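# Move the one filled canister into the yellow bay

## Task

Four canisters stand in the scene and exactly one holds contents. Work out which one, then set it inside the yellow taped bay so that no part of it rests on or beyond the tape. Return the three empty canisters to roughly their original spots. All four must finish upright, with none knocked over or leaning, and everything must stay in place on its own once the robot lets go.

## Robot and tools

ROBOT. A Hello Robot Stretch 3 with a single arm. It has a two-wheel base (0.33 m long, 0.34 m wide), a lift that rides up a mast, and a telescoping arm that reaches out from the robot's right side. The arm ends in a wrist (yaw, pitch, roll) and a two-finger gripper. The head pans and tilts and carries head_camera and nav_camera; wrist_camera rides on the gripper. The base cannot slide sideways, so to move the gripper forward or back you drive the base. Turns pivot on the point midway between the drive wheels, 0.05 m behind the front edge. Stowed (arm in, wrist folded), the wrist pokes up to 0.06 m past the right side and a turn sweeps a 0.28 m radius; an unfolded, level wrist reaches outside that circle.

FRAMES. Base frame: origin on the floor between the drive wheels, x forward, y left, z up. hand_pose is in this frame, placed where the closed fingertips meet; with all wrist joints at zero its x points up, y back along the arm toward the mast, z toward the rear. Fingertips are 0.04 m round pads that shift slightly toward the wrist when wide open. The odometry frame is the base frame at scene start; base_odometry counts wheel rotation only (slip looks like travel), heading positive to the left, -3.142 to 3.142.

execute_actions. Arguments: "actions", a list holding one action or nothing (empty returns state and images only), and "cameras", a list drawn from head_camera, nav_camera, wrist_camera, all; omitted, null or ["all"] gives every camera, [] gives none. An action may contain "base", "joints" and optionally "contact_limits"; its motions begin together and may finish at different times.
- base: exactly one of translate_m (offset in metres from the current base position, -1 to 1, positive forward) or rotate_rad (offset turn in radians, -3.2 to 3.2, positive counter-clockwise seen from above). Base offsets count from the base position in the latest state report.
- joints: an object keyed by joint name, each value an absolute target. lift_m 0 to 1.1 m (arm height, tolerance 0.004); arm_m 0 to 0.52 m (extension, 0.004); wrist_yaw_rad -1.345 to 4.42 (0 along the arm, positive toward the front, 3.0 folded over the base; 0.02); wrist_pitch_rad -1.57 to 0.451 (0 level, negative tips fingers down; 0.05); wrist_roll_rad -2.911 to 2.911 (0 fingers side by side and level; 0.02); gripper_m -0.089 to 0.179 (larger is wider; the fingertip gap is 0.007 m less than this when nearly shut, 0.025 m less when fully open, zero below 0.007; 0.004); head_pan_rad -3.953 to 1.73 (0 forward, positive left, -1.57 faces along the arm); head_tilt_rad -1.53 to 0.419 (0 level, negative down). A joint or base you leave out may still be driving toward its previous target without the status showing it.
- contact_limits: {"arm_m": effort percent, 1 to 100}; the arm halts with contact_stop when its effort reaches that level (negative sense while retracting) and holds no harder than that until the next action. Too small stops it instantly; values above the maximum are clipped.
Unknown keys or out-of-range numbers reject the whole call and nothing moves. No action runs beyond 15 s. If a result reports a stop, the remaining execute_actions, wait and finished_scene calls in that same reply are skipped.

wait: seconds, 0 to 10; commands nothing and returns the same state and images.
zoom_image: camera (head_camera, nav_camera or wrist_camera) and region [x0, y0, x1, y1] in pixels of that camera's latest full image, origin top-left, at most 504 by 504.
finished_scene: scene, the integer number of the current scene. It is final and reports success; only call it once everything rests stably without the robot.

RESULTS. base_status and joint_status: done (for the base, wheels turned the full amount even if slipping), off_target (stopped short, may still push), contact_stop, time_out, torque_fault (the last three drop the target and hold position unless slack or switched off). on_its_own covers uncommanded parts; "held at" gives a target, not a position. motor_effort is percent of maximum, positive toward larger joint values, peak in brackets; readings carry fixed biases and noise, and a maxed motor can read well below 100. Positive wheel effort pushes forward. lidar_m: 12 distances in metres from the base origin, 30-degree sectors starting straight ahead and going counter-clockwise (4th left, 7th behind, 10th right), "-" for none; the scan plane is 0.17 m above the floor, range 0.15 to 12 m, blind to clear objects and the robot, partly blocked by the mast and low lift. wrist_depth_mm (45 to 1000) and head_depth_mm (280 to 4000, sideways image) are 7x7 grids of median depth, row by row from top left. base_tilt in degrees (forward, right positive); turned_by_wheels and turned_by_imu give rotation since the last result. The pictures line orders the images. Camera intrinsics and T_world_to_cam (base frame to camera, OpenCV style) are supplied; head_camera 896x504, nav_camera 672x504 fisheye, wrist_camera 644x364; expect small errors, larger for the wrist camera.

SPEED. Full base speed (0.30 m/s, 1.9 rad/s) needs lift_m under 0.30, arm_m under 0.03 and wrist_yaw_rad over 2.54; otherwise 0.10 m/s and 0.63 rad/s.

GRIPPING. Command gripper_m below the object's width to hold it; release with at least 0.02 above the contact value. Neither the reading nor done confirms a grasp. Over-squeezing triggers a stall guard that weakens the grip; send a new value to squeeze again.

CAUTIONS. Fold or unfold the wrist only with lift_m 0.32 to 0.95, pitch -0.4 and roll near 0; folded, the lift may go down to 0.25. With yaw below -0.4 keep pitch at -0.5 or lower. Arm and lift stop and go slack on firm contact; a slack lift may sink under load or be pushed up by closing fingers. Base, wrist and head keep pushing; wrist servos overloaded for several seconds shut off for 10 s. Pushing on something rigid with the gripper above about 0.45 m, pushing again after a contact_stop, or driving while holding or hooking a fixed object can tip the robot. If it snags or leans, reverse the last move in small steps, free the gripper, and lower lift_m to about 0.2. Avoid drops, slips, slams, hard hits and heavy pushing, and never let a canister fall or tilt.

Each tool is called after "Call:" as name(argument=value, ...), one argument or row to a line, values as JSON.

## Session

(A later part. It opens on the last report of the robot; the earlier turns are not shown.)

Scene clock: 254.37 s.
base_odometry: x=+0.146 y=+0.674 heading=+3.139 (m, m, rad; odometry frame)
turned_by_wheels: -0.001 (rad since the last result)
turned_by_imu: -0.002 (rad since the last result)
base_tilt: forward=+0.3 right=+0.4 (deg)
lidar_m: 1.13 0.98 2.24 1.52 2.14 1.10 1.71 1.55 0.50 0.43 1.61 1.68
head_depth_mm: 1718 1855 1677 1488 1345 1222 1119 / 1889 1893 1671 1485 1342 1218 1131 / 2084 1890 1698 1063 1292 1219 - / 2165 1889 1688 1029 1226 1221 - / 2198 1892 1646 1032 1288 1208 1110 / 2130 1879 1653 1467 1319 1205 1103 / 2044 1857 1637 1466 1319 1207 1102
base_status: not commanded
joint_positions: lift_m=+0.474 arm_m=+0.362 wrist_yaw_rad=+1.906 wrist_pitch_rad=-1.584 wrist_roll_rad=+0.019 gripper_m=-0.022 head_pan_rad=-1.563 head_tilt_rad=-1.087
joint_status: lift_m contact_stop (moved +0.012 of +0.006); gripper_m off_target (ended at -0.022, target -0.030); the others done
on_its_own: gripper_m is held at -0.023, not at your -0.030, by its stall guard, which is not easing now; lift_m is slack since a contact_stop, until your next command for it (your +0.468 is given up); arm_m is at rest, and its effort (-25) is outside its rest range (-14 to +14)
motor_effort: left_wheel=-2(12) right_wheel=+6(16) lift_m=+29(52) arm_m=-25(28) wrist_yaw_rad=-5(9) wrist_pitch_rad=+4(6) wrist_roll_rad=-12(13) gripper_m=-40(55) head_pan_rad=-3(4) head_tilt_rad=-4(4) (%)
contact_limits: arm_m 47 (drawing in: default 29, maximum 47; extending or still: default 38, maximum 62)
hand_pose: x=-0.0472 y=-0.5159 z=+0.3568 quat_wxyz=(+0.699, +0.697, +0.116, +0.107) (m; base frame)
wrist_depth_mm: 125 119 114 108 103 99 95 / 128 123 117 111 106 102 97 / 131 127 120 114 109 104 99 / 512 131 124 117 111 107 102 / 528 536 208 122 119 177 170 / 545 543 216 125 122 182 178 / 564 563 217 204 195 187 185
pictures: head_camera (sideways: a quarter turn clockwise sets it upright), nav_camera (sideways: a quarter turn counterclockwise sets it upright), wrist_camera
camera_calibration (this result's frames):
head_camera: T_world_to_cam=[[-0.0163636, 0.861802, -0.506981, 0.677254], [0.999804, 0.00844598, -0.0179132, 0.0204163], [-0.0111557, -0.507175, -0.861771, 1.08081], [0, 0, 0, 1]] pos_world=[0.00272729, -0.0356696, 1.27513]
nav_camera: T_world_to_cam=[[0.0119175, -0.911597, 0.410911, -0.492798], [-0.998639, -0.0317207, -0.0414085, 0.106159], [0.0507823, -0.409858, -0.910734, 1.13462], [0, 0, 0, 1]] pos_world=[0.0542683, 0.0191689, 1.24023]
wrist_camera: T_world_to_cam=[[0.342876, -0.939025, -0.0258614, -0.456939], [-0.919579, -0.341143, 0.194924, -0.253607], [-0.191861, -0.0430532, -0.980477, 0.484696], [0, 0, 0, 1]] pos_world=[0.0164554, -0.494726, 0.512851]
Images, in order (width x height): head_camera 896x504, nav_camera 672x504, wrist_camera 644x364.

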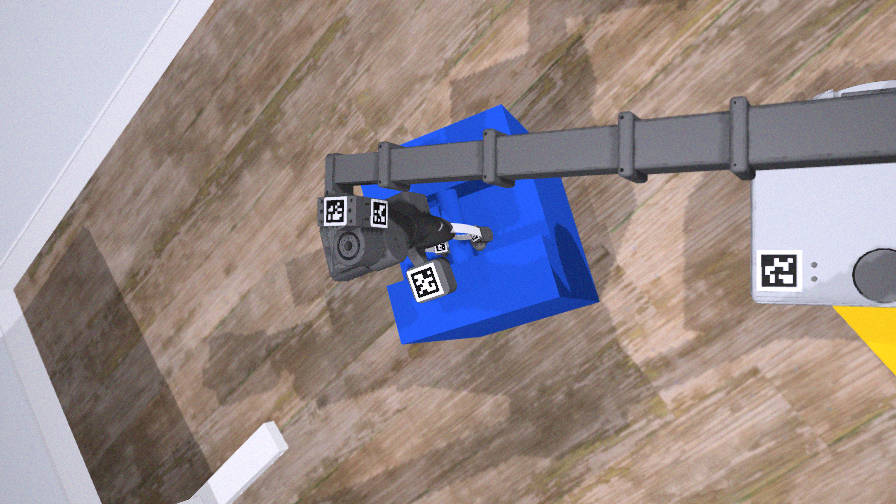

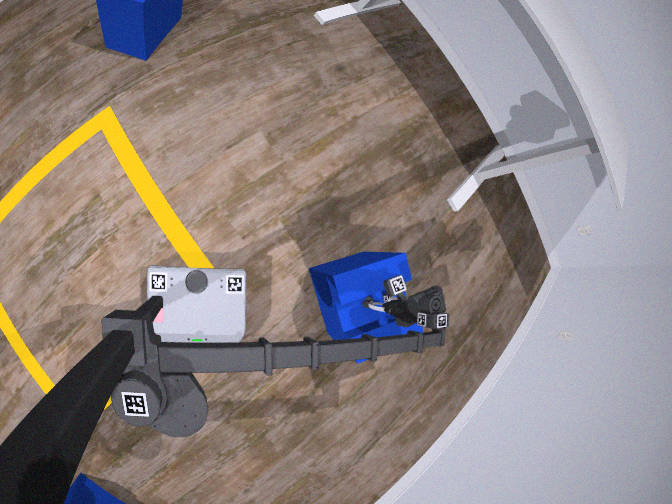

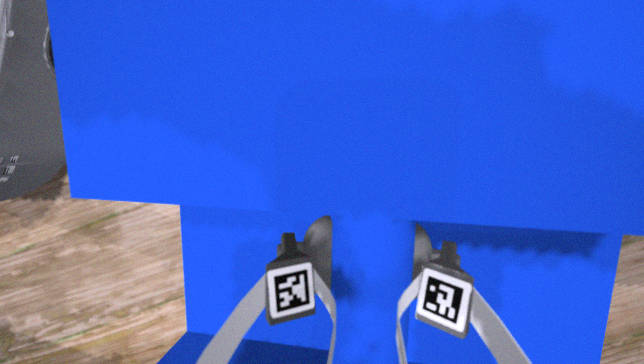

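Call:
execute_actions(
  actions=[
    {"joints":{"arm_m":0.455,"lift_m":0.462},"contact_limits":{"arm_m":60}},
  ],
  cameras=[],
)

Call:
execute_actions(
  actions=[
    {"joints":{"gripper_m":0.08}},
  ],
  cameras=[],
)

Call:
execute_actions(
  actions=[
    {"joints":{"lift_m":0.7}},
  ],
  cameras=[],
)

Call:
execute_actions(
  actions=[
    {"joints":{"arm_m":0,"wrist_pitch_rad":-0.4,"wrist_roll_rad":0,"gripper_m":0.03},"base":{"translate_m":-0.4}},
  ],
  cameras=[],
)

Call:
execute_actions(
  actions=[
    {"joints":{"wrist_yaw_rad":3.0,"head_pan_rad":0,"head_tilt_rad":-0.9},"base":{"rotate_rad":-1.57}},
  ],
  cameras=[],
)

Call:
execute_actions(
  actions=[
    {"base":{"translate_m":0.9}},
  ],
)

Scene clock: 280.30 s.
base_odometry: x=+0.146 y=+0.674 heading=+3.140 (m, m, rad; odometry frame)
turned_by_wheels: +0.001 (rad since the last result)
turned_by_imu: +0.009 (rad since the last result)
base_tilt: forward=+0.4 right=+0.3 (deg)
lidar_m: 1.11 0.98 2.24 1.52 2.14 1.10 1.71 1.55 0.53 0.46 1.61 1.68
head_depth_mm: 1720 1861 1677 1488 1344 1219 1122 / 1900 1900 1672 1491 1343 1218 1131 / 2082 1894 1682 1080 1294 1225 - / 2176 1886 1700 1066 1277 1221 - / 2184 1882 1651 1065 1293 1207 1108 / 2115 1869 1633 1467 1324 1199 1104 / 2030 1857 1639 1455 1320 1206 1103
base_status: not commanded
joint_positions: lift_m=+0.462 arm_m=+0.455 wrist_yaw_rad=+1.902 wrist_pitch_rad=-1.509 wrist_roll_rad=+0.005 gripper_m=-0.022 head_pan_rad=-1.563 head_tilt_rad=-1.087
joint_status: lift_m contact_stop (moved -0.012 of -0.012); the others done
on_its_own: gripper_m is held at -0.023, not at your -0.030, by its stall guard, which is not easing now; lift_m is slack since a contact_stop, until your next command for it; right_wheel is at rest, and its effort (-20) is outside its rest range (-18 to +18)
motor_effort: left_wheel=+12(22) right_wheel=-20(31) lift_m=+35(48) arm_m=+3(22) wrist_yaw_rad=-3(10) wrist_pitch_rad=-20(20) wrist_roll_rad=-2(12) gripper_m=-26(41) head_pan_rad=-3(3) head_tilt_rad=-4(4) (%)
contact_limits: arm_m 60 (drawing in: default 29, maximum 47; extending or still: default 38, maximum 62)
hand_pose: x=-0.0291 y=-0.6026 z=+0.3433 quat_wxyz=(+0.694, +0.701, +0.094, +0.136) (m; base frame)
wrist_depth_mm: 113 113 113 113 112 112 112 / 115 115 114 114 114 114 114 / 117 117 116 116 115 116 115 / 499 119 118 118 118 117 117 / 513 194 193 122 193 193 500 / 516 199 196 123 195 196 515 / 525 201 200 126 199 197 519
pictures: none
No camera images: the call's "cameras" was empty. Leave "cameras" out to get every camera's image.

not run: a stop came earlier in this reply.

not run: a stop came earlier in this reply.

not run: a stop came earlier in this reply.

not run: a stop came earlier in this reply.

not run: a stop came earlier in this reply.

Call:
execute_actions(
  actions=[
    {"joints":{"gripper_m":0.08}},
  ],
  cameras=[],
)

Call:
execute_actions(
  actions=[
    {"joints":{"lift_m":0.7}},
  ],
  cameras=[],
)

Call:
execute_actions(
  actions=[
    {"joints":{"arm_m":0,"wrist_pitch_rad":-0.4,"wrist_roll_rad":0,"gripper_m":0.03},"base":{"translate_m":-0.4}},
  ],
  cameras=[],
)

Call:
execute_actions(
  actions=[
    {"joints":{"wrist_yaw_rad":3.0,"head_pan_rad":0,"head_tilt_rad":-0.9},"base":{"rotate_rad":-1.57}},
  ],
  cameras=[],
)

Call:
execute_actions(
  actions=[
    {"base":{"translate_m":0.9},"joints":{"lift_m":0.26,"head_pan_rad":0.8}},
  ],
)

Scene clock: 290.00 s.
base_odometry: x=+0.146 y=+0.674 heading=+3.140 (m, m, rad; odometry frame)
turned_by_wheels: -0.001 (rad since the last result)
turned_by_imu: -0.002 (rad since the last result)
base_tilt: forward=+0.2 right=+0.3 (deg)
lidar_m: 1.11 0.98 2.24 1.52 2.14 1.10 1.70 1.55 0.54 0.46 1.61 1.69
head_depth_mm: 1729 1859 1682 1490 1347 1222 1121 / 1909 1901 1662 1484 1342 1222 1131 / 2076 1891 1698 1087 1295 1221 - / 2186 1875 1712 1062 1275 1222 - / 2182 1882 1651 1076 1294 1208 1105 / 2115 1867 1648 1463 1321 1201 1107 / 2037 1869 1637 1462 1318 1202 1105
base_status: not commanded
joint_positions: lift_m=+0.460 arm_m=+0.455 wrist_yaw_rad=+1.902 wrist_pitch_rad=-1.563 wrist_roll_rad=+0.003 gripper_m=+0.080 head_pan_rad=-1.563 head_tilt_rad=-1.087
joint_status: all done
on_its_own: lift_m is slack since a contact_stop, until your next command for it
motor_effort: left_wheel=+1(12) right_wheel=+0(18) lift_m=+32(32) arm_m=+3(3) wrist_yaw_rad=-1(2) wrist_pitch_rad=-2(20) wrist_roll_rad=-1(2) gripper_m=+0(92) head_pan_rad=-3(3) head_tilt_rad=-4(4) (%)
hand_pose: x=-0.0421 y=-0.6071 z=+0.3421 quat_wxyz=(+0.697, +0.698, +0.113, +0.118) (m; base frame)
wrist_depth_mm: 108 108 108 107 107 106 106 / 111 110 110 109 109 109 109 / 113 113 112 112 112 111 111 / 503 189 188 116 187 188 496 / 517 195 193 120 192 192 499 / 523 200 197 123 198 196 513 / 551 190 190 126 198 199 531
pictures: none
No camera images: the call's "cameras" was empty. Leave "cameras" out to get every camera's image.

Scene clock: 293.03 s.
base_odometry: x=+0.146 y=+0.674 heading=+3.140 (m, m, rad; odometry frame)
turned_by_wheels: +0.000 (rad since the last result)
turned_by_imu: +0.000 (rad since the last result)
base_tilt: forward=+0.2 right=+0.3 (deg)
lidar_m: 1.11 0.98 2.24 1.52 2.13 1.10 1.70 1.54 0.53 0.46 1.61 1.68
head_depth_mm: 1724 1860 1686 1513 1359 - - / 1887 1932 - - 1317 1211 - / 2047 1900 1663 1067 1296 1222 - / 2201 1892 1629 1081 1275 1216 - / 2186 1897 1654 1074 1289 1207 1108 / 2113 1869 1640 1470 1324 1203 1103 / 2027 1864 1649 1464 1319 1199 1103
base_status: not commanded
joint_positions: lift_m=+0.700 arm_m=+0.455 wrist_yaw_rad=+1.902 wrist_pitch_rad=-1.563 wrist_roll_rad=+0.003 gripper_m=+0.080 head_pan_rad=-1.563 head_tilt_rad=-1.087
joint_status: all done
motor_effort: left_wheel=+0(0) right_wheel=+0(0) lift_m=+35(40) arm_m=+3(3) wrist_yaw_rad=-1(2) wrist_pitch_rad=-2(3) wrist_roll_rad=-1(1) gripper_m=-1(0) head_pan_rad=-3(2) head_tilt_rad=-4(4) (%)
hand_pose: x=-0.0422 y=-0.6071 z=+0.5822 quat_wxyz=(+0.697, +0.698, +0.113, +0.118) (m; base frame)
wrist_depth_mm: - 687 690 688 674 675 681 / - 708 346 338 338 690 690 / - 734 421 347 348 717 717 / 748 753 734 426 430 726 727 / 759 742 437 372 436 756 751 / 776 778 372 373 376 757 758 / 792 794 790 810 791 786 790
pictures: none
No camera images: the call's "cameras" was empty. Leave "cameras" out to get every camera's image.

Scene clock: 298.43 s.
base_odometry: x=+0.546 y=+0.673 heading=+3.140 (m, m, rad; odometry frame)
turned_by_wheels: +0.000 (rad since the last result)
turned_by_imu: +0.000 (rad since the last result)
base_tilt: forward=+0.4 right=+0.3 (deg)
lidar_m: 1.36 1.37 1.59 1.58 0.80 0.80 1.37 1.24 1.25 1.53 0.57 0.64
head_depth_mm: 1374 1554 1650 1490 1367 - - / 1516 1726 1676 1483 1379 - - / 1685 1839 1665 1475 - 1203 - / 1895 1890 1661 1474 - 1191 - / 2098 1867 1648 1466 1329 - 1108 / 2180 1882 1642 1125 1288 - 1105 / 2163 1861 1637 1072 1262 1202 1102
base_status: done
joint_positions: lift_m=+0.700 arm_m=+0.000 wrist_yaw_rad=+1.901 wrist_pitch_rad=-0.423 wrist_roll_rad=+0.003 gripper_m=+0.030 head_pan_rad=-1.563 head_tilt_rad=-1.087
joint_status: all done
motor_effort: left_wheel=+0(5) right_wheel=+0(4) lift_m=+34(35) arm_m=-6(7) wrist_yaw_rad=-1(2) wrist_pitch_rad=+8(7) wrist_roll_rad=-1(0) gripper_m=-1(94) head_pan_rad=-3(3) head_tilt_rad=-4(4) (%)
hand_pose: x=+0.1903 y=-0.0729 z=+0.7113 quat_wxyz=(+0.523, +0.649, -0.281, +0.475) (m; base frame)
wrist_depth_mm: - - - - - - - / - - - - - - - / - - - - - - - / - - - - - - - / - - - - - - - / 981 - - - - - - / 844 865 833 863 867 869 891
pictures: none
No camera images: the call's "cameras" was empty. Leave "cameras" out to get every camera's image.

Scene clock: 301.90 s.
base_odometry: x=+0.546 y=+0.673 heading=+1.570 (m, m, rad; odometry frame)
turned_by_wheels: -1.570 (rad since the last result)
turned_by_imu: -1.590 (rad since the last result)
base_tilt: forward=+0.3 right=+0.3 (deg)
lidar_m: 1.52 0.57 0.64 1.37 1.37 1.59 1.59 0.80 0.80 1.36 1.23 1.25
head_depth_mm: 1268 1407 1573 1674 1473 1295 1155 / 1386 1555 1746 1709 1472 1288 1152 / 1527 1727 1925 1707 1460 1285 1149 / 1699 1955 2034 1694 1461 1285 1139 / 1909 2221 2005 1695 1459 1282 1141 / 2190 2394 2014 1695 1398 1231 1136 / 2168 2357 2000 1683 1036 1171 1131
base_status: done
joint_positions: lift_m=+0.700 arm_m=+0.000 wrist_yaw_rad=+2.998 wrist_pitch_rad=-0.423 wrist_roll_rad=+0.003 gripper_m=+0.030 head_pan_rad=-0.007 head_tilt_rad=-0.902
joint_status: all done
motor_effort: left_wheel=+3(9) right_wheel=-3(6) lift_m=+34(34) arm_m=-6(6) wrist_yaw_rad=+1(3) wrist_pitch_rad=+7(8) wrist_roll_rad=-1(1) gripper_m=+0(1) head_pan_rad=+4(43) head_tilt_rad=+1(13) (%)
hand_pose: x=+0.0107 y=+0.0761 z=+0.7114 quat_wxyz=(+0.198, +0.701, +0.099, +0.678) (m; base frame)
wrist_depth_mm: - - - - - - - / - - - - - - - / - - - - - - - / - - - - - - - / - - - - - 728 714 / 951 - - 973 - 722 600 / 836 852 862 888 871 743 580
pictures: none
No camera images: the call's "cameras" was empty. Leave "cameras" out to get every camera's image.

Scene clock: 309.10 s.
base_odometry: x=+0.547 y=+1.573 heading=+1.570 (m, m, rad; odometry frame)
turned_by_wheels: +0.000 (rad since the last result)
turned_by_imu: +0.000 (rad since the last result)
base_tilt: forward=+0.2 right=+0.3 (deg)
lidar_m: 0.82 1.55 1.16 1.92 0.30 0.32 2.47 1.51 1.14 0.73 0.66 0.67
head_depth_mm: 1370 1560 1823 1720 1469 1292 1148 / 1368 1575 1844 1717 1474 1288 1145 / 1388 1594 1865 1707 1469 1289 1146 / 1395 1606 1872 1693 1460 1285 1142 / 1417 1626 1862 1700 1457 1277 1143 / 976 1599 1788 1617 1454 1275 1139 / 838 1593 1910 1683 1450 1275 1134
base_status: done
joint_positions: lift_m=+0.260 arm_m=+0.000 wrist_yaw_rad=+2.999 wrist_pitch_rad=-0.422 wrist_roll_rad=+0.003 gripper_m=+0.030 head_pan_rad=+0.793 head_tilt_rad=-0.902
joint_status: all done
motor_effort: left_wheel=+2(14) right_wheel=-2(5) lift_m=+30(32) arm_m=-6(6) wrist_yaw_rad=+0(2) wrist_pitch_rad=+7(7) wrist_roll_rad=-1(1) gripper_m=-1(2) head_pan_rad=+4(45) head_tilt_rad=+0(1) (%)
hand_pose: x=+0.0105 y=+0.0763 z=+0.2719 quat_wxyz=(+0.197, +0.701, +0.099, +0.678) (m; base frame)
wrist_depth_mm: 243 - - - - - - / 258 - - - - - - / 275 - 881 933 924 940 976 / 294 317 690 707 737 724 735 / 319 350 594 595 589 585 597 / 339 369 - - 496 487 495 / - - - - 414 422 426
pictures: head_camera (sideways: a quarter turn clockwise sets it upright), nav_camera (sideways: a quarter turn counterclockwise sets it upright), wrist_camera
camera_calibration (this result's frames):
head_camera: T_world_to_cam=[[-0.521662, -0.543881, -0.657315, 0.876194], [-0.710753, 0.703217, -0.0177895, 0.030694], [0.47191, 0.457908, -0.753406, 0.936983], [0, 0, 0, 1]] pos_world=[0.0367214, 0.0259085, 1.28241]
nav_camera: T_world_to_cam=[[0.571849, 0.587977, 0.572076, -0.706152], [0.733783, -0.678418, -0.0362175, 0.0888421], [0.366812, 0.440491, -0.8194, 1.014], [0, 0, 0, 1]] pos_world=[-0.033325, 0.0288161, 1.23806]
wrist_camera: T_world_to_cam=[[0.994301, -0.104891, 0.0190867, -0.00549965], [-0.044189, -0.568382, -0.821578, 0.302491], [0.097025, 0.816052, -0.569777, 0.257814], [0, 0, 0, 1]] pos_world=[-0.0061793, -0.0390361, 0.395521]
Images, in order (width x height): head_camera 896x504, nav_camera 672x504, wrist_camera 644x364.

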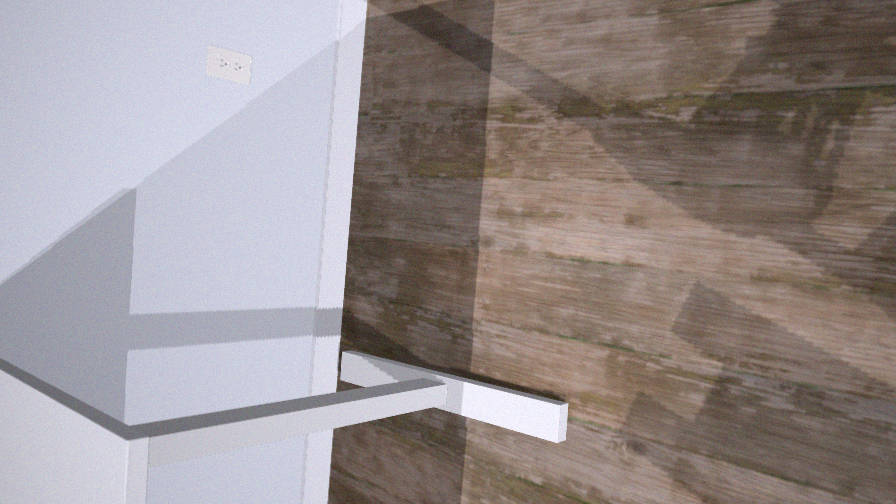

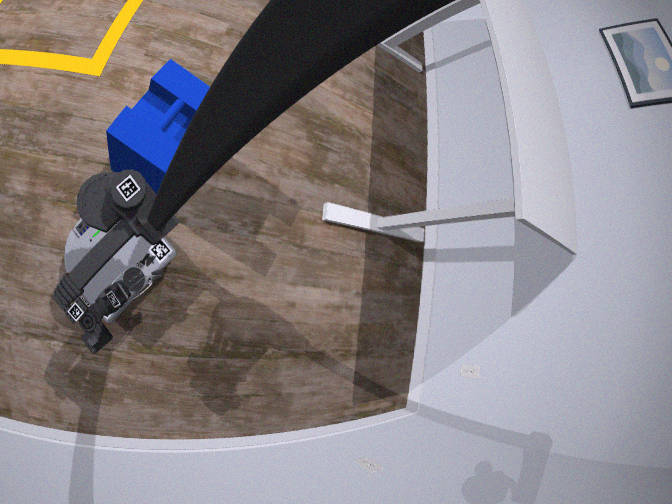

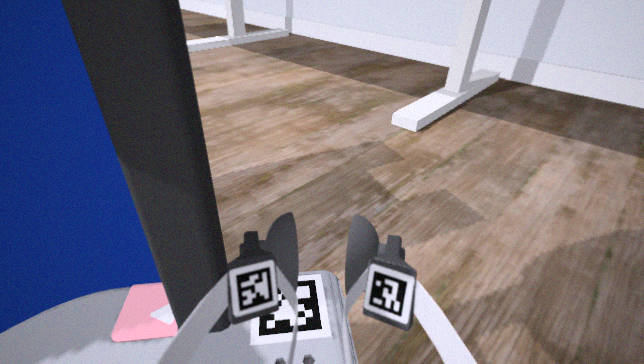

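Call:
execute_actions(
  actions=[
    {"base":{"translate_m":0.2}},
  ],
  cameras=[],
)

Call:
execute_actions(
  actions=[
    {"base":{"rotate_rad":1.55},"joints":{"head_pan_rad":0,"head_tilt_rad":-1.0}},
  ],
)

Scene clock: 324.17 s.
base_odometry: x=+0.547 y=+1.773 heading=+1.570 (m, m, rad; odometry frame)
turned_by_wheels: +0.000 (rad since the last result)
turned_by_imu: +0.000 (rad since the last result)
base_tilt: forward=+0.3 right=+0.4 (deg)
lidar_m: 0.66 1.32 1.07 1.72 0.51 0.42 2.67 1.69 0.92 0.59 0.54 0.54
head_depth_mm: 1223 1396 1629 1707 1470 1294 1150 / 1235 1413 1659 1708 1470 1290 1143 / 1246 1420 1684 1705 1464 1290 1144 / 1257 1445 1703 1701 1459 1280 1143 / 1269 1453 1723 1689 1460 1283 1134 / 1284 1473 1739 1691 1454 1284 1138 / 1282 1491 1713 1531 1434 1271 1134
base_status: done
joint_positions: lift_m=+0.260 arm_m=+0.000 wrist_yaw_rad=+2.999 wrist_pitch_rad=-0.422 wrist_roll_rad=+0.003 gripper_m=+0.030 head_pan_rad=+0.793 head_tilt_rad=-0.902
joint_status: not commanded
motor_effort: left_wheel=+3(14) right_wheel=-2(6) lift_m=+29(29) arm_m=-6(6) wrist_yaw_rad=+2(1) wrist_pitch_rad=+7(7) wrist_roll_rad=-1(1) gripper_m=-1(0) head_pan_rad=+4(4) head_tilt_rad=+1(1) (%)
hand_pose: x=+0.0105 y=+0.0763 z=+0.2719 quat_wxyz=(+0.197, +0.701, +0.099, +0.678) (m; base frame)
wrist_depth_mm: - - - - - - - / - - - - - - - / 852 - 895 924 942 937 994 / 621 681 693 694 723 722 718 / 532 557 586 590 594 579 586 / 462 484 - - 495 492 489 / - - - - 418 428 430
pictures: none
No camera images: the call's "cameras" was empty. Leave "cameras" out to get every camera's image.

Scene clock: 326.37 s.
base_odometry: x=+0.547 y=+1.773 heading=+3.120 (m, m, rad; odometry frame)
turned_by_wheels: +1.550 (rad since the last result)
turned_by_imu: +1.562 (rad since the last result)
base_tilt: forward=+0.3 right=+0.4 (deg)
lidar_m: 1.69 0.54 0.42 2.67 1.78 0.96 0.60 0.54 0.54 0.65 1.25 1.07
head_depth_mm: 699 1155 1715 1597 1407 1254 1132 / 718 1807 1830 1552 1397 1251 1129 / 767 2011 1839 1585 1401 1250 1130 / 1965 2127 1836 1578 1392 1245 1125 / 2216 2166 1822 1575 1387 1239 1123 / 2395 2087 1801 1574 1384 1238 1120 / 2535 2139 1810 1566 1382 1237 1103
base_status: done
joint_positions: lift_m=+0.260 arm_m=+0.000 wrist_yaw_rad=+2.999 wrist_pitch_rad=-0.422 wrist_roll_rad=+0.003 gripper_m=+0.030 head_pan_rad=+0.007 head_tilt_rad=-0.988
joint_status: all done
motor_effort: left_wheel=-3(10) right_wheel=+2(9) lift_m=+29(29) arm_m=-6(6) wrist_yaw_rad=+1(1) wrist_pitch_rad=+7(7) wrist_roll_rad=-1(1) gripper_m=-1(1) head_pan_rad=-4(42) head_tilt_rad=-4(11) (%)
hand_pose: x=+0.0105 y=+0.0763 z=+0.2719 quat_wxyz=(+0.197, +0.701, +0.099, +0.678) (m; base frame)
wrist_depth_mm: - - - - 476 388 466 / - - - - 508 417 518 / 868 - 912 903 532 475 906 / 674 674 689 711 554 543 740 / 552 559 579 595 557 585 599 / 474 481 - - 497 490 495 / - - - - 412 431 426
pictures: head_camera (sideways: a quarter turn clockwise sets it upright), nav_camera (sideways: a quarter turn counterclockwise sets it upright), wrist_camera
camera_calibration (this result's frames):
head_camera: T_world_to_cam=[[-0.807302, -0.0155644, -0.589934, 0.790144], [-0.00617838, 0.99982, -0.0179238, 0.0265688], [0.590107, -0.0108251, -0.807253, 1.00628], [0, 0, 0, 1]] pos_world=[0.0442384, -0.00337289, 1.27893]
nav_camera: T_world_to_cam=[[0.866374, 0.0111586, 0.49927, -0.613103], [0.03522, -0.998626, -0.0387975, 0.096458], [0.498152, 0.0511974, -0.865577, 1.07322], [0, 0, 0, 1]] pos_world=[-0.00684665, 0.0482208, 1.2388]
wrist_camera: T_world_to_cam=[[0.994301, -0.104889, 0.0190884, -0.00549943], [-0.0441808, -0.568338, -0.821608, 0.302509], [0.0970261, 0.816082, -0.569733, 0.257795], [0, 0, 0, 1]] pos_world=[-0.00617967, -0.0390315, 0.395523]
Images, in order (width x height): head_camera 896x504, nav_camera 672x504, wrist_camera 644x364.

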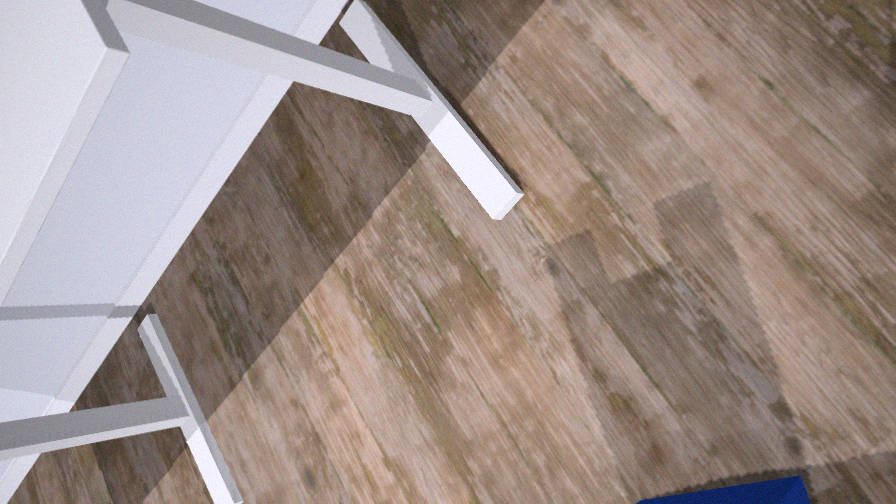

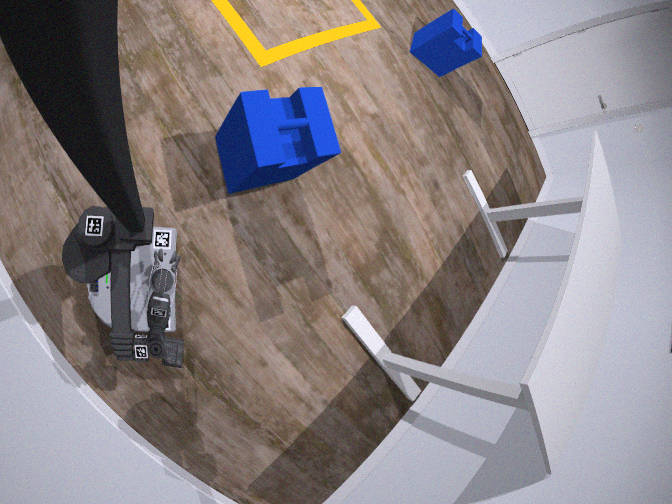

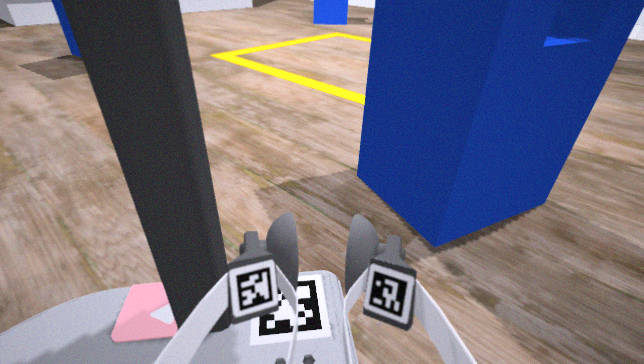

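Call:
execute_actions(
  actions=[
    {"base":{"translate_m":0.35}},
  ],
  cameras=[],
)

Call:
execute_actions(
  actions=[
    {"base":{"rotate_rad":1.55},"joints":{"head_tilt_rad":-1.15}},
  ],
)

Scene clock: 339.03 s.
base_odometry: x=+0.197 y=+1.781 heading=+3.120 (m, m, rad; odometry frame)
turned_by_wheels: +0.000 (rad since the last result)
turned_by_imu: +0.000 (rad since the last result)
base_tilt: forward=+0.3 right=+0.3 (deg)
lidar_m: 1.42 1.63 0.42 0.35 0.35 1.43 0.89 0.80 0.81 0.98 1.17 0.75
head_depth_mm: 695 563 484 1179 1380 1253 1131 / 692 560 1702 1585 1369 1248 1125 / 687 558 1789 1579 1398 1245 1124 / 683 587 1822 1586 1393 1240 1122 / 679 2053 1818 1572 1391 1243 1119 / 697 2157 1822 1571 1386 1237 1119 / 745 2023 1802 1572 1382 1233 1114
base_status: done
joint_positions: lift_m=+0.260 arm_m=+0.000 wrist_yaw_rad=+2.999 wrist_pitch_rad=-0.422 wrist_roll_rad=+0.003 gripper_m=+0.030 head_pan_rad=+0.007 head_tilt_rad=-0.989
joint_status: not commanded
motor_effort: left_wheel=-2(9) right_wheel=+2(11) lift_m=+29(29) arm_m=-6(6) wrist_yaw_rad=+1(2) wrist_pitch_rad=+7(7) wrist_roll_rad=-1(1) gripper_m=-1(1) head_pan_rad=-3(3) head_tilt_rad=-4(3) (%)
hand_pose: x=+0.0105 y=+0.0763 z=+0.2719 quat_wxyz=(+0.197, +0.701, +0.099, +0.678) (m; base frame)
wrist_depth_mm: - - 348 426 - - - / - - 378 425 - - - / 855 - 412 469 878 952 974 / 676 685 452 527 726 731 743 / 558 558 499 555 596 587 596 / 465 493 - - 496 494 495 / - - - - 414 429 429
pictures: none
No camera images: the call's "cameras" was empty. Leave "cameras" out to get every camera's image.

Scene clock: 341.33 s.
base_odometry: x=+0.197 y=+1.781 heading=-1.614 (m, m, rad; odometry frame)
turned_by_wheels: +1.550 (rad since the last result)
turned_by_imu: +1.562 (rad since the last result)
base_tilt: forward=+0.2 right=+0.3 (deg)
lidar_m: 0.35 0.35 1.49 0.91 0.80 0.81 0.96 1.17 0.75 1.39 1.64 0.43
head_depth_mm: 2055 1820 1608 1445 1324 1209 1117 / 2048 1791 1603 1448 1319 1206 1139 / 2035 1786 1591 1386 1283 1206 1142 / 2022 1772 1588 1038 1142 1200 1144 / 2013 1770 1588 1037 1023 1198 1137 / 2003 1760 1581 1387 1300 1199 1128 / 2004 1756 1578 1419 1294 1190 1100
base_status: done
joint_positions: lift_m=+0.260 arm_m=+0.000 wrist_yaw_rad=+2.999 wrist_pitch_rad=-0.422 wrist_roll_rad=+0.003 gripper_m=+0.030 head_pan_rad=+0.007 head_tilt_rad=-1.136
joint_status: all done
motor_effort: left_wheel=-3(11) right_wheel=+2(11) lift_m=+29(29) arm_m=-6(6) wrist_yaw_rad=+1(1) wrist_pitch_rad=+7(7) wrist_roll_rad=-1(1) gripper_m=-1(1) head_pan_rad=-3(4) head_tilt_rad=-5(14) (%)
hand_pose: x=+0.0105 y=+0.0763 z=+0.2719 quat_wxyz=(+0.197, +0.701, +0.099, +0.678) (m; base frame)
wrist_depth_mm: 610 - 881 - - - - / 643 - 956 - - - - / 671 - 909 918 951 943 986 / 650 673 697 696 707 729 743 / 552 556 585 601 591 593 594 / 471 491 - - 498 492 499 / - - - - 417 423 425
pictures: head_camera (sideways: a quarter turn clockwise sets it upright), nav_camera (sideways: a quarter turn counterclockwise sets it upright), wrist_camera
camera_calibration (this result's frames):
head_camera: T_world_to_cam=[[-0.885605, -0.015867, -0.464168, 0.626787], [-0.00856115, 0.999804, -0.0178429, 0.0264747], [0.46436, -0.011828, -0.885568, 1.10884], [0, 0, 0, 1]] pos_world=[0.0404126, -0.00340893, 1.27336]
nav_camera: T_world_to_cam=[[0.930634, 0.0113511, 0.365776, -0.439617], [0.028904, -0.998676, -0.0425478, 0.101371], [0.364809, 0.0501688, -0.92973, 1.15738], [0, 0, 0, 1]] pos_world=[-0.0160302, 0.0481628, 1.24117]
wrist_camera: T_world_to_cam=[[0.994302, -0.104877, 0.0190898, -0.00549849], [-0.0441687, -0.568301, -0.821634, 0.302523], [0.0970196, 0.816109, -0.569695, 0.257785], [0, 0, 0, 1]] pos_world=[-0.00618095, -0.0390328, 0.395527]
Images, in order (width x height): head_camera 896x504, nav_camera 672x504, wrist_camera 644x364.

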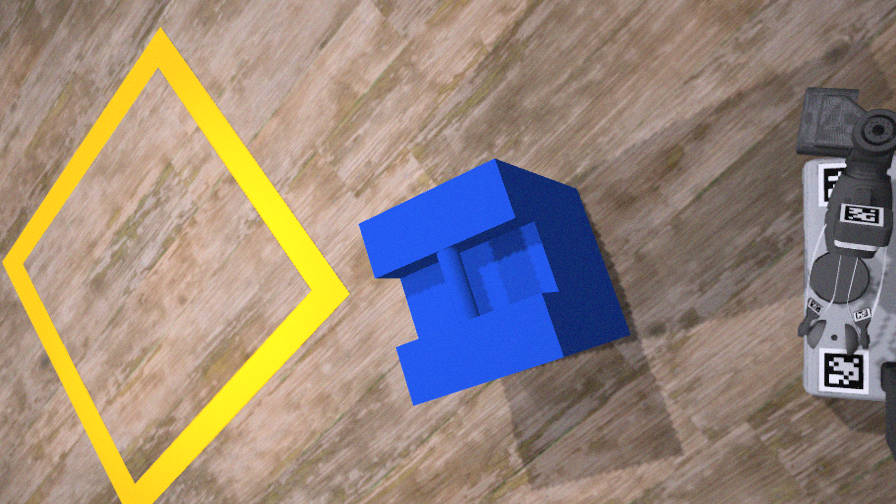

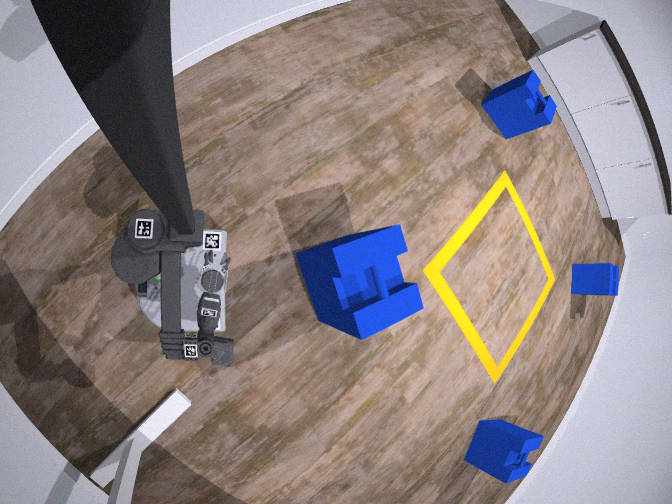

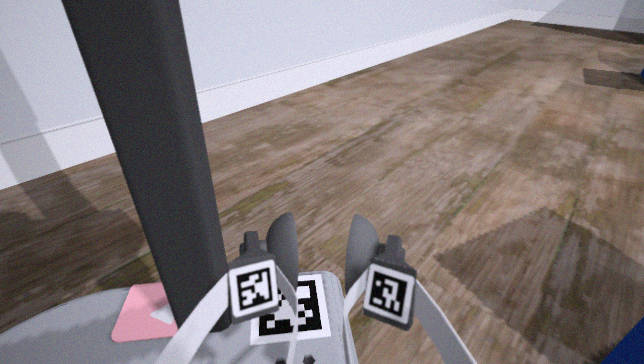

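Call:
execute_actions(
  actions=[
    {"base":{"translate_m":0.7},"joints":{"lift_m":0.32}},
  ],
)

Scene clock: 354.70 s.
base_odometry: x=+0.167 y=+1.082 heading=-1.614 (m, m, rad; odometry frame)
turned_by_wheels: +0.000 (rad since the last result)
turned_by_imu: +0.001 (rad since the last result)
base_tilt: forward=+0.3 right=+0.4 (deg)
lidar_m: - - 2.35 1.43 1.27 1.28 1.53 1.24 1.69 1.58 2.72 -
head_depth_mm: 2043 1804 1605 1446 1319 1211 1118 / 2043 1794 1601 1442 1315 1205 1145 / 2022 1784 1594 1439 1313 848 802 / 1929 1780 1583 1435 1308 885 856 / 1968 1769 1581 1426 1302 852 806 / 2004 1755 1572 1422 1301 864 1084 / 1995 1744 1564 1422 1295 1192 1099
base_status: done
joint_positions: lift_m=+0.320 arm_m=+0.000 wrist_yaw_rad=+3.009 wrist_pitch_rad=-0.421 wrist_roll_rad=+0.003 gripper_m=+0.030 head_pan_rad=+0.006 head_tilt_rad=-1.140
joint_status: all done
motor_effort: left_wheel=+18(68) right_wheel=+17(30) lift_m=+34(34) arm_m=-5(6) wrist_yaw_rad=-8(8) wrist_pitch_rad=+7(7) wrist_roll_rad=-1(1) gripper_m=+2(2) head_pan_rad=-3(3) head_tilt_rad=-4(4) (%)
hand_pose: x=+0.0084 y=+0.0768 z=+0.3319 quat_wxyz=(+0.194, +0.700, +0.102, +0.679) (m; base frame)
wrist_depth_mm: 948 - - - - - - / - - - - - - - / 961 - - - 172 173 177 / 770 783 806 819 143 133 139 / 635 625 677 664 142 143 150 / 536 544 - 547 155 164 171 / 464 497 - 281 164 155 157
pictures: head_camera (sideways: a quarter turn clockwise sets it upright), nav_camera (sideways: a quarter turn counterclockwise sets it upright), wrist_camera
camera_calibration (this result's frames):
head_camera: T_world_to_cam=[[-0.887262, -0.0155142, -0.461004, 0.622676], [-0.00821482, 0.999807, -0.0178362, 0.0264636], [0.461192, -0.0120383, -0.887219, 1.111], [0, 0, 0, 1]] pos_world=[0.0403091, -0.00342364, 1.27323]
nav_camera: T_world_to_cam=[[0.931937, 0.0109776, 0.362453, -0.435297], [0.0283425, -0.998689, -0.0426268, 0.101477], [0.36151, 0.0499983, -0.931027, 1.15908], [0, 0, 0, 1]] pos_world=[-0.016227, 0.0481705, 1.24124]
wrist_camera: T_world_to_cam=[[0.995252, -0.0954389, 0.0191247, -0.00525901], [-0.0386583, -0.567892, -0.822195, 0.352125], [0.0893302, 0.817551, -0.568885, 0.291485], [0, 0, 0, 1]] pos_world=[-0.00719177, -0.0388365, 0.455438]
Images, in order (width x height): head_camera 896x504, nav_camera 672x504, wrist_camera 644x364.

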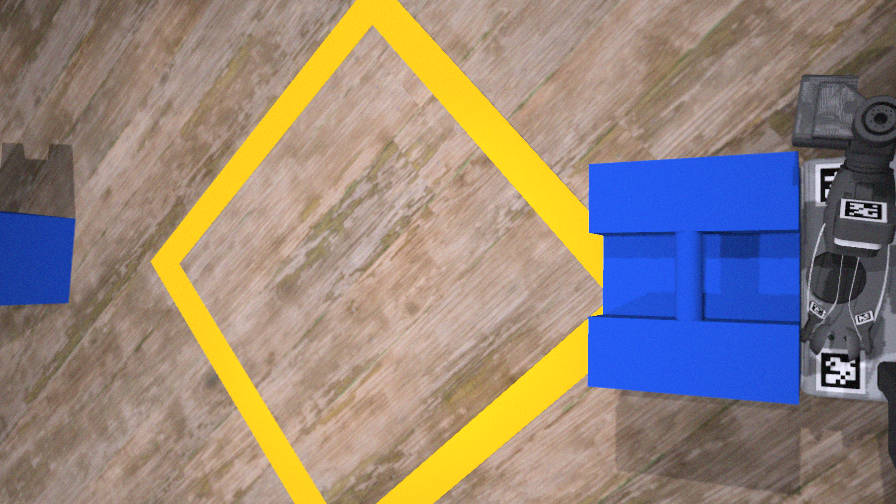

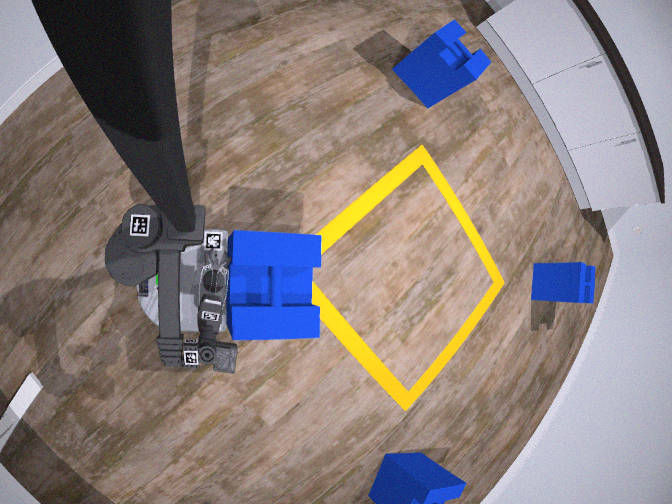

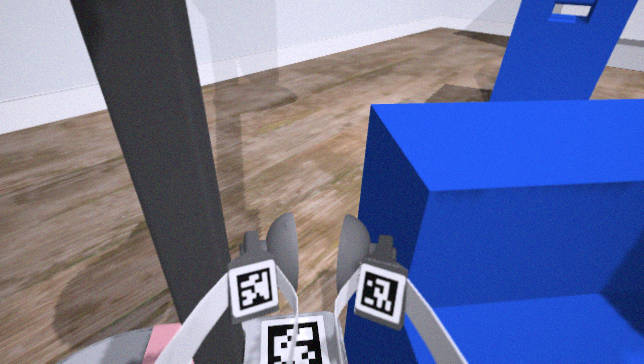

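Call:
execute_actions(
  actions=[
    {"base":{"translate_m":0.71}},
  ],
  cameras=[],
)

Call:
execute_actions(
  actions=[
    {"base":{"translate_m":-0.7},"joints":{"head_tilt_rad":-0.95}},
  ],
)

Scene clock: 370.47 s.
base_odometry: x=+0.137 y=+0.372 heading=-1.614 (m, m, rad; odometry frame)
turned_by_wheels: +0.000 (rad since the last result)
turned_by_imu: -0.001 (rad since the last result)
base_tilt: forward=+0.2 right=+0.3 (deg)
lidar_m: - - 0.98 1.00 1.75 1.76 2.09 1.88 1.81 0.90 0.98 -
head_depth_mm: 2047 1796 1603 1446 1321 1212 1120 / 2041 1791 1596 1438 1317 1208 1141 / 1992 1759 1601 1434 1313 849 802 / 1443 1495 1585 1431 1304 884 856 / 1977 1700 1579 1428 1303 853 805 / 1999 1754 1577 1421 1298 862 1086 / 1991 1759 1562 1416 1292 1192 1100
base_status: translate_m off_target (by the wheels' count: +0.7098 of +0.7100)
joint_positions: lift_m=+0.320 arm_m=+0.000 wrist_yaw_rad=+3.009 wrist_pitch_rad=-0.421 wrist_roll_rad=+0.003 gripper_m=+0.030 head_pan_rad=+0.006 head_tilt_rad=-1.140
joint_status: not commanded
on_its_own: left_wheel is at rest, and its effort (+25) is outside its rest range (-18 to +18); right_wheel is at rest, and its effort (+22) is outside its rest range (-18 to +18)
motor_effort: left_wheel=+25(36) right_wheel=+22(30) lift_m=+33(34) arm_m=-5(5) wrist_yaw_rad=-8(9) wrist_pitch_rad=+7(7) wrist_roll_rad=-1(1) gripper_m=+2(2) head_pan_rad=-3(3) head_tilt_rad=-3(3) (%)
hand_pose: x=+0.0084 y=+0.0768 z=+0.3319 quat_wxyz=(+0.194, +0.700, +0.102, +0.679) (m; base frame)
wrist_depth_mm: - - - - - - - / - - - - - - - / - - - - 171 173 175 / 777 789 806 809 143 133 139 / 645 630 678 663 143 143 151 / 541 542 - 556 155 163 170 / 470 494 - 277 164 155 156
pictures: none
No camera images: the call's "cameras" was empty. Leave "cameras" out to get every camera's image.

Scene clock: 378.70 s.
base_odometry: x=+0.167 y=+1.072 heading=-1.614 (m, m, rad; odometry frame)
turned_by_wheels: +0.000 (rad since the last result)
turned_by_imu: -0.002 (rad since the last result)
base_tilt: forward=+0.3 right=+0.4 (deg)
lidar_m: 0.75 1.35 1.35 1.44 1.28 1.28 1.54 1.26 1.69 1.58 1.19 1.34
head_depth_mm: 2571 2340 1927 1644 1434 1274 1139 / 2706 2306 1915 1635 1424 1266 1137 / 2845 2331 1910 1571 1422 1263 1135 / 2042 2070 1904 1218 1372 1260 1127 / 2885 2223 1897 1208 1369 1255 1129 / 2784 2283 1892 1614 1412 1253 1127 / 2486 2280 1884 1612 1409 1251 1124
base_status: done
joint_positions: lift_m=+0.320 arm_m=+0.000 wrist_yaw_rad=+3.002 wrist_pitch_rad=-0.421 wrist_roll_rad=+0.003 gripper_m=+0.030 head_pan_rad=+0.006 head_tilt_rad=-0.952
joint_status: all done
motor_effort: left_wheel=+0(17) right_wheel=+0(15) lift_m=+34(34) arm_m=-5(5) wrist_yaw_rad=-1(8) wrist_pitch_rad=+7(7) wrist_roll_rad=-1(1) gripper_m=+0(3) head_pan_rad=-3(2) head_tilt_rad=+1(12) (%)
hand_pose: x=+0.0100 y=+0.0765 z=+0.3319 quat_wxyz=(+0.196, +0.701, +0.099, +0.679) (m; base frame)
wrist_depth_mm: 958 - - - - - - / - - - - - - - / - - - - - - - / 774 768 792 823 828 852 841 / 637 643 669 687 683 691 679 / 540 544 - 539 571 571 560 / 466 494 - 494 484 486 494
pictures: head_camera (sideways: a quarter turn clockwise sets it upright), nav_camera (sideways: a quarter turn counterclockwise sets it upright), wrist_camera
camera_calibration (this result's frames):
head_camera: T_world_to_cam=[[-0.785248, -0.0148722, -0.619003, 0.827884], [-0.00483913, 0.999828, -0.0178832, 0.0265087], [0.619163, -0.0110473, -0.785185, 0.977407], [0, 0, 0, 1]] pos_world=[0.0450477, -0.00339396, 1.28038]
nav_camera: T_world_to_cam=[[0.847586, 0.0104464, 0.530555, -0.653742], [0.035932, -0.998641, -0.0377402, 0.0950791], [0.52944, 0.051052, -0.84681, 1.04864], [0, 0, 0, 1]] pos_world=[-0.00450395, 0.0482442, 1.23843]
wrist_camera: T_world_to_cam=[[0.994539, -0.102596, 0.0191266, -0.00631492], [-0.0427413, -0.567599, -0.822195, 0.352081], [0.0952104, 0.816887, -0.568885, 0.291514], [0, 0, 0, 1]] pos_world=[-0.00642637, -0.0389414, 0.455438]
Images, in order (width x height): head_camera 896x504, nav_camera 672x504, wrist_camera 644x364.

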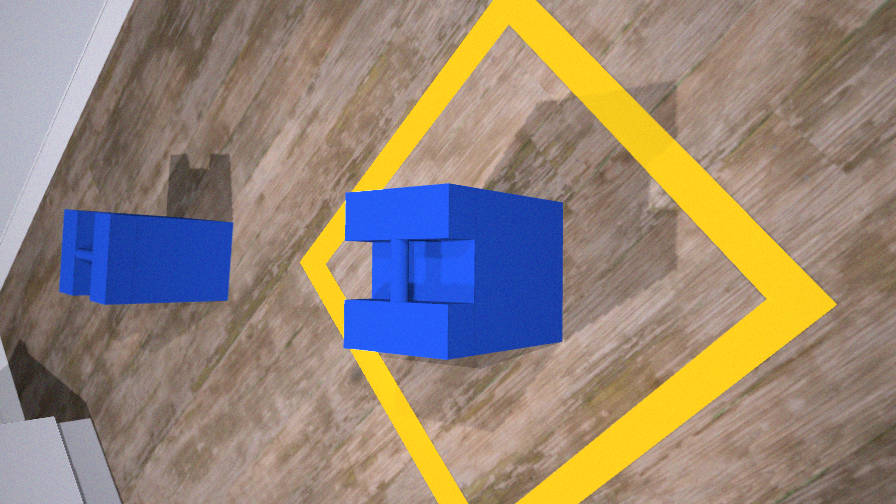

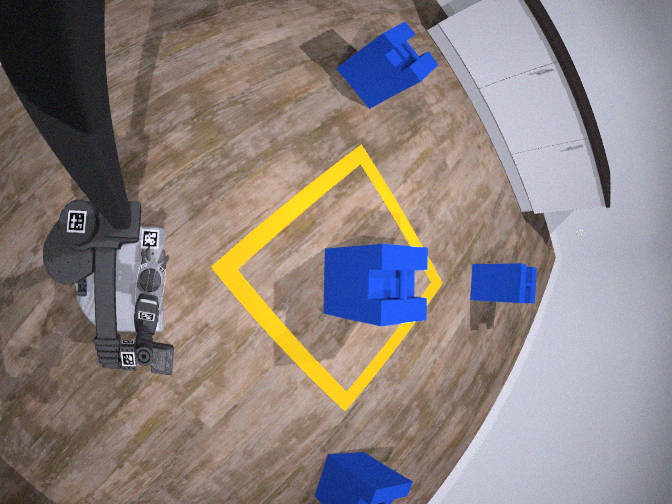

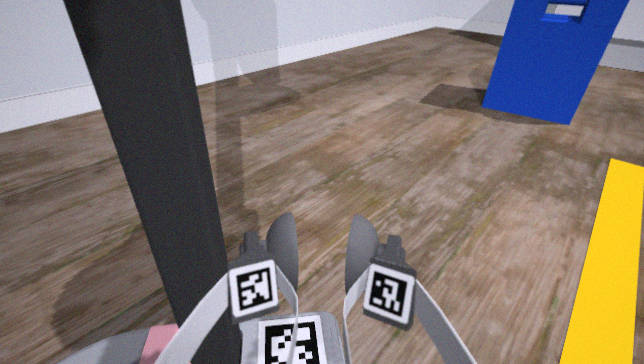

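Call:
finished_scene(
  scene=1,
)

The scene is finished: the task was done.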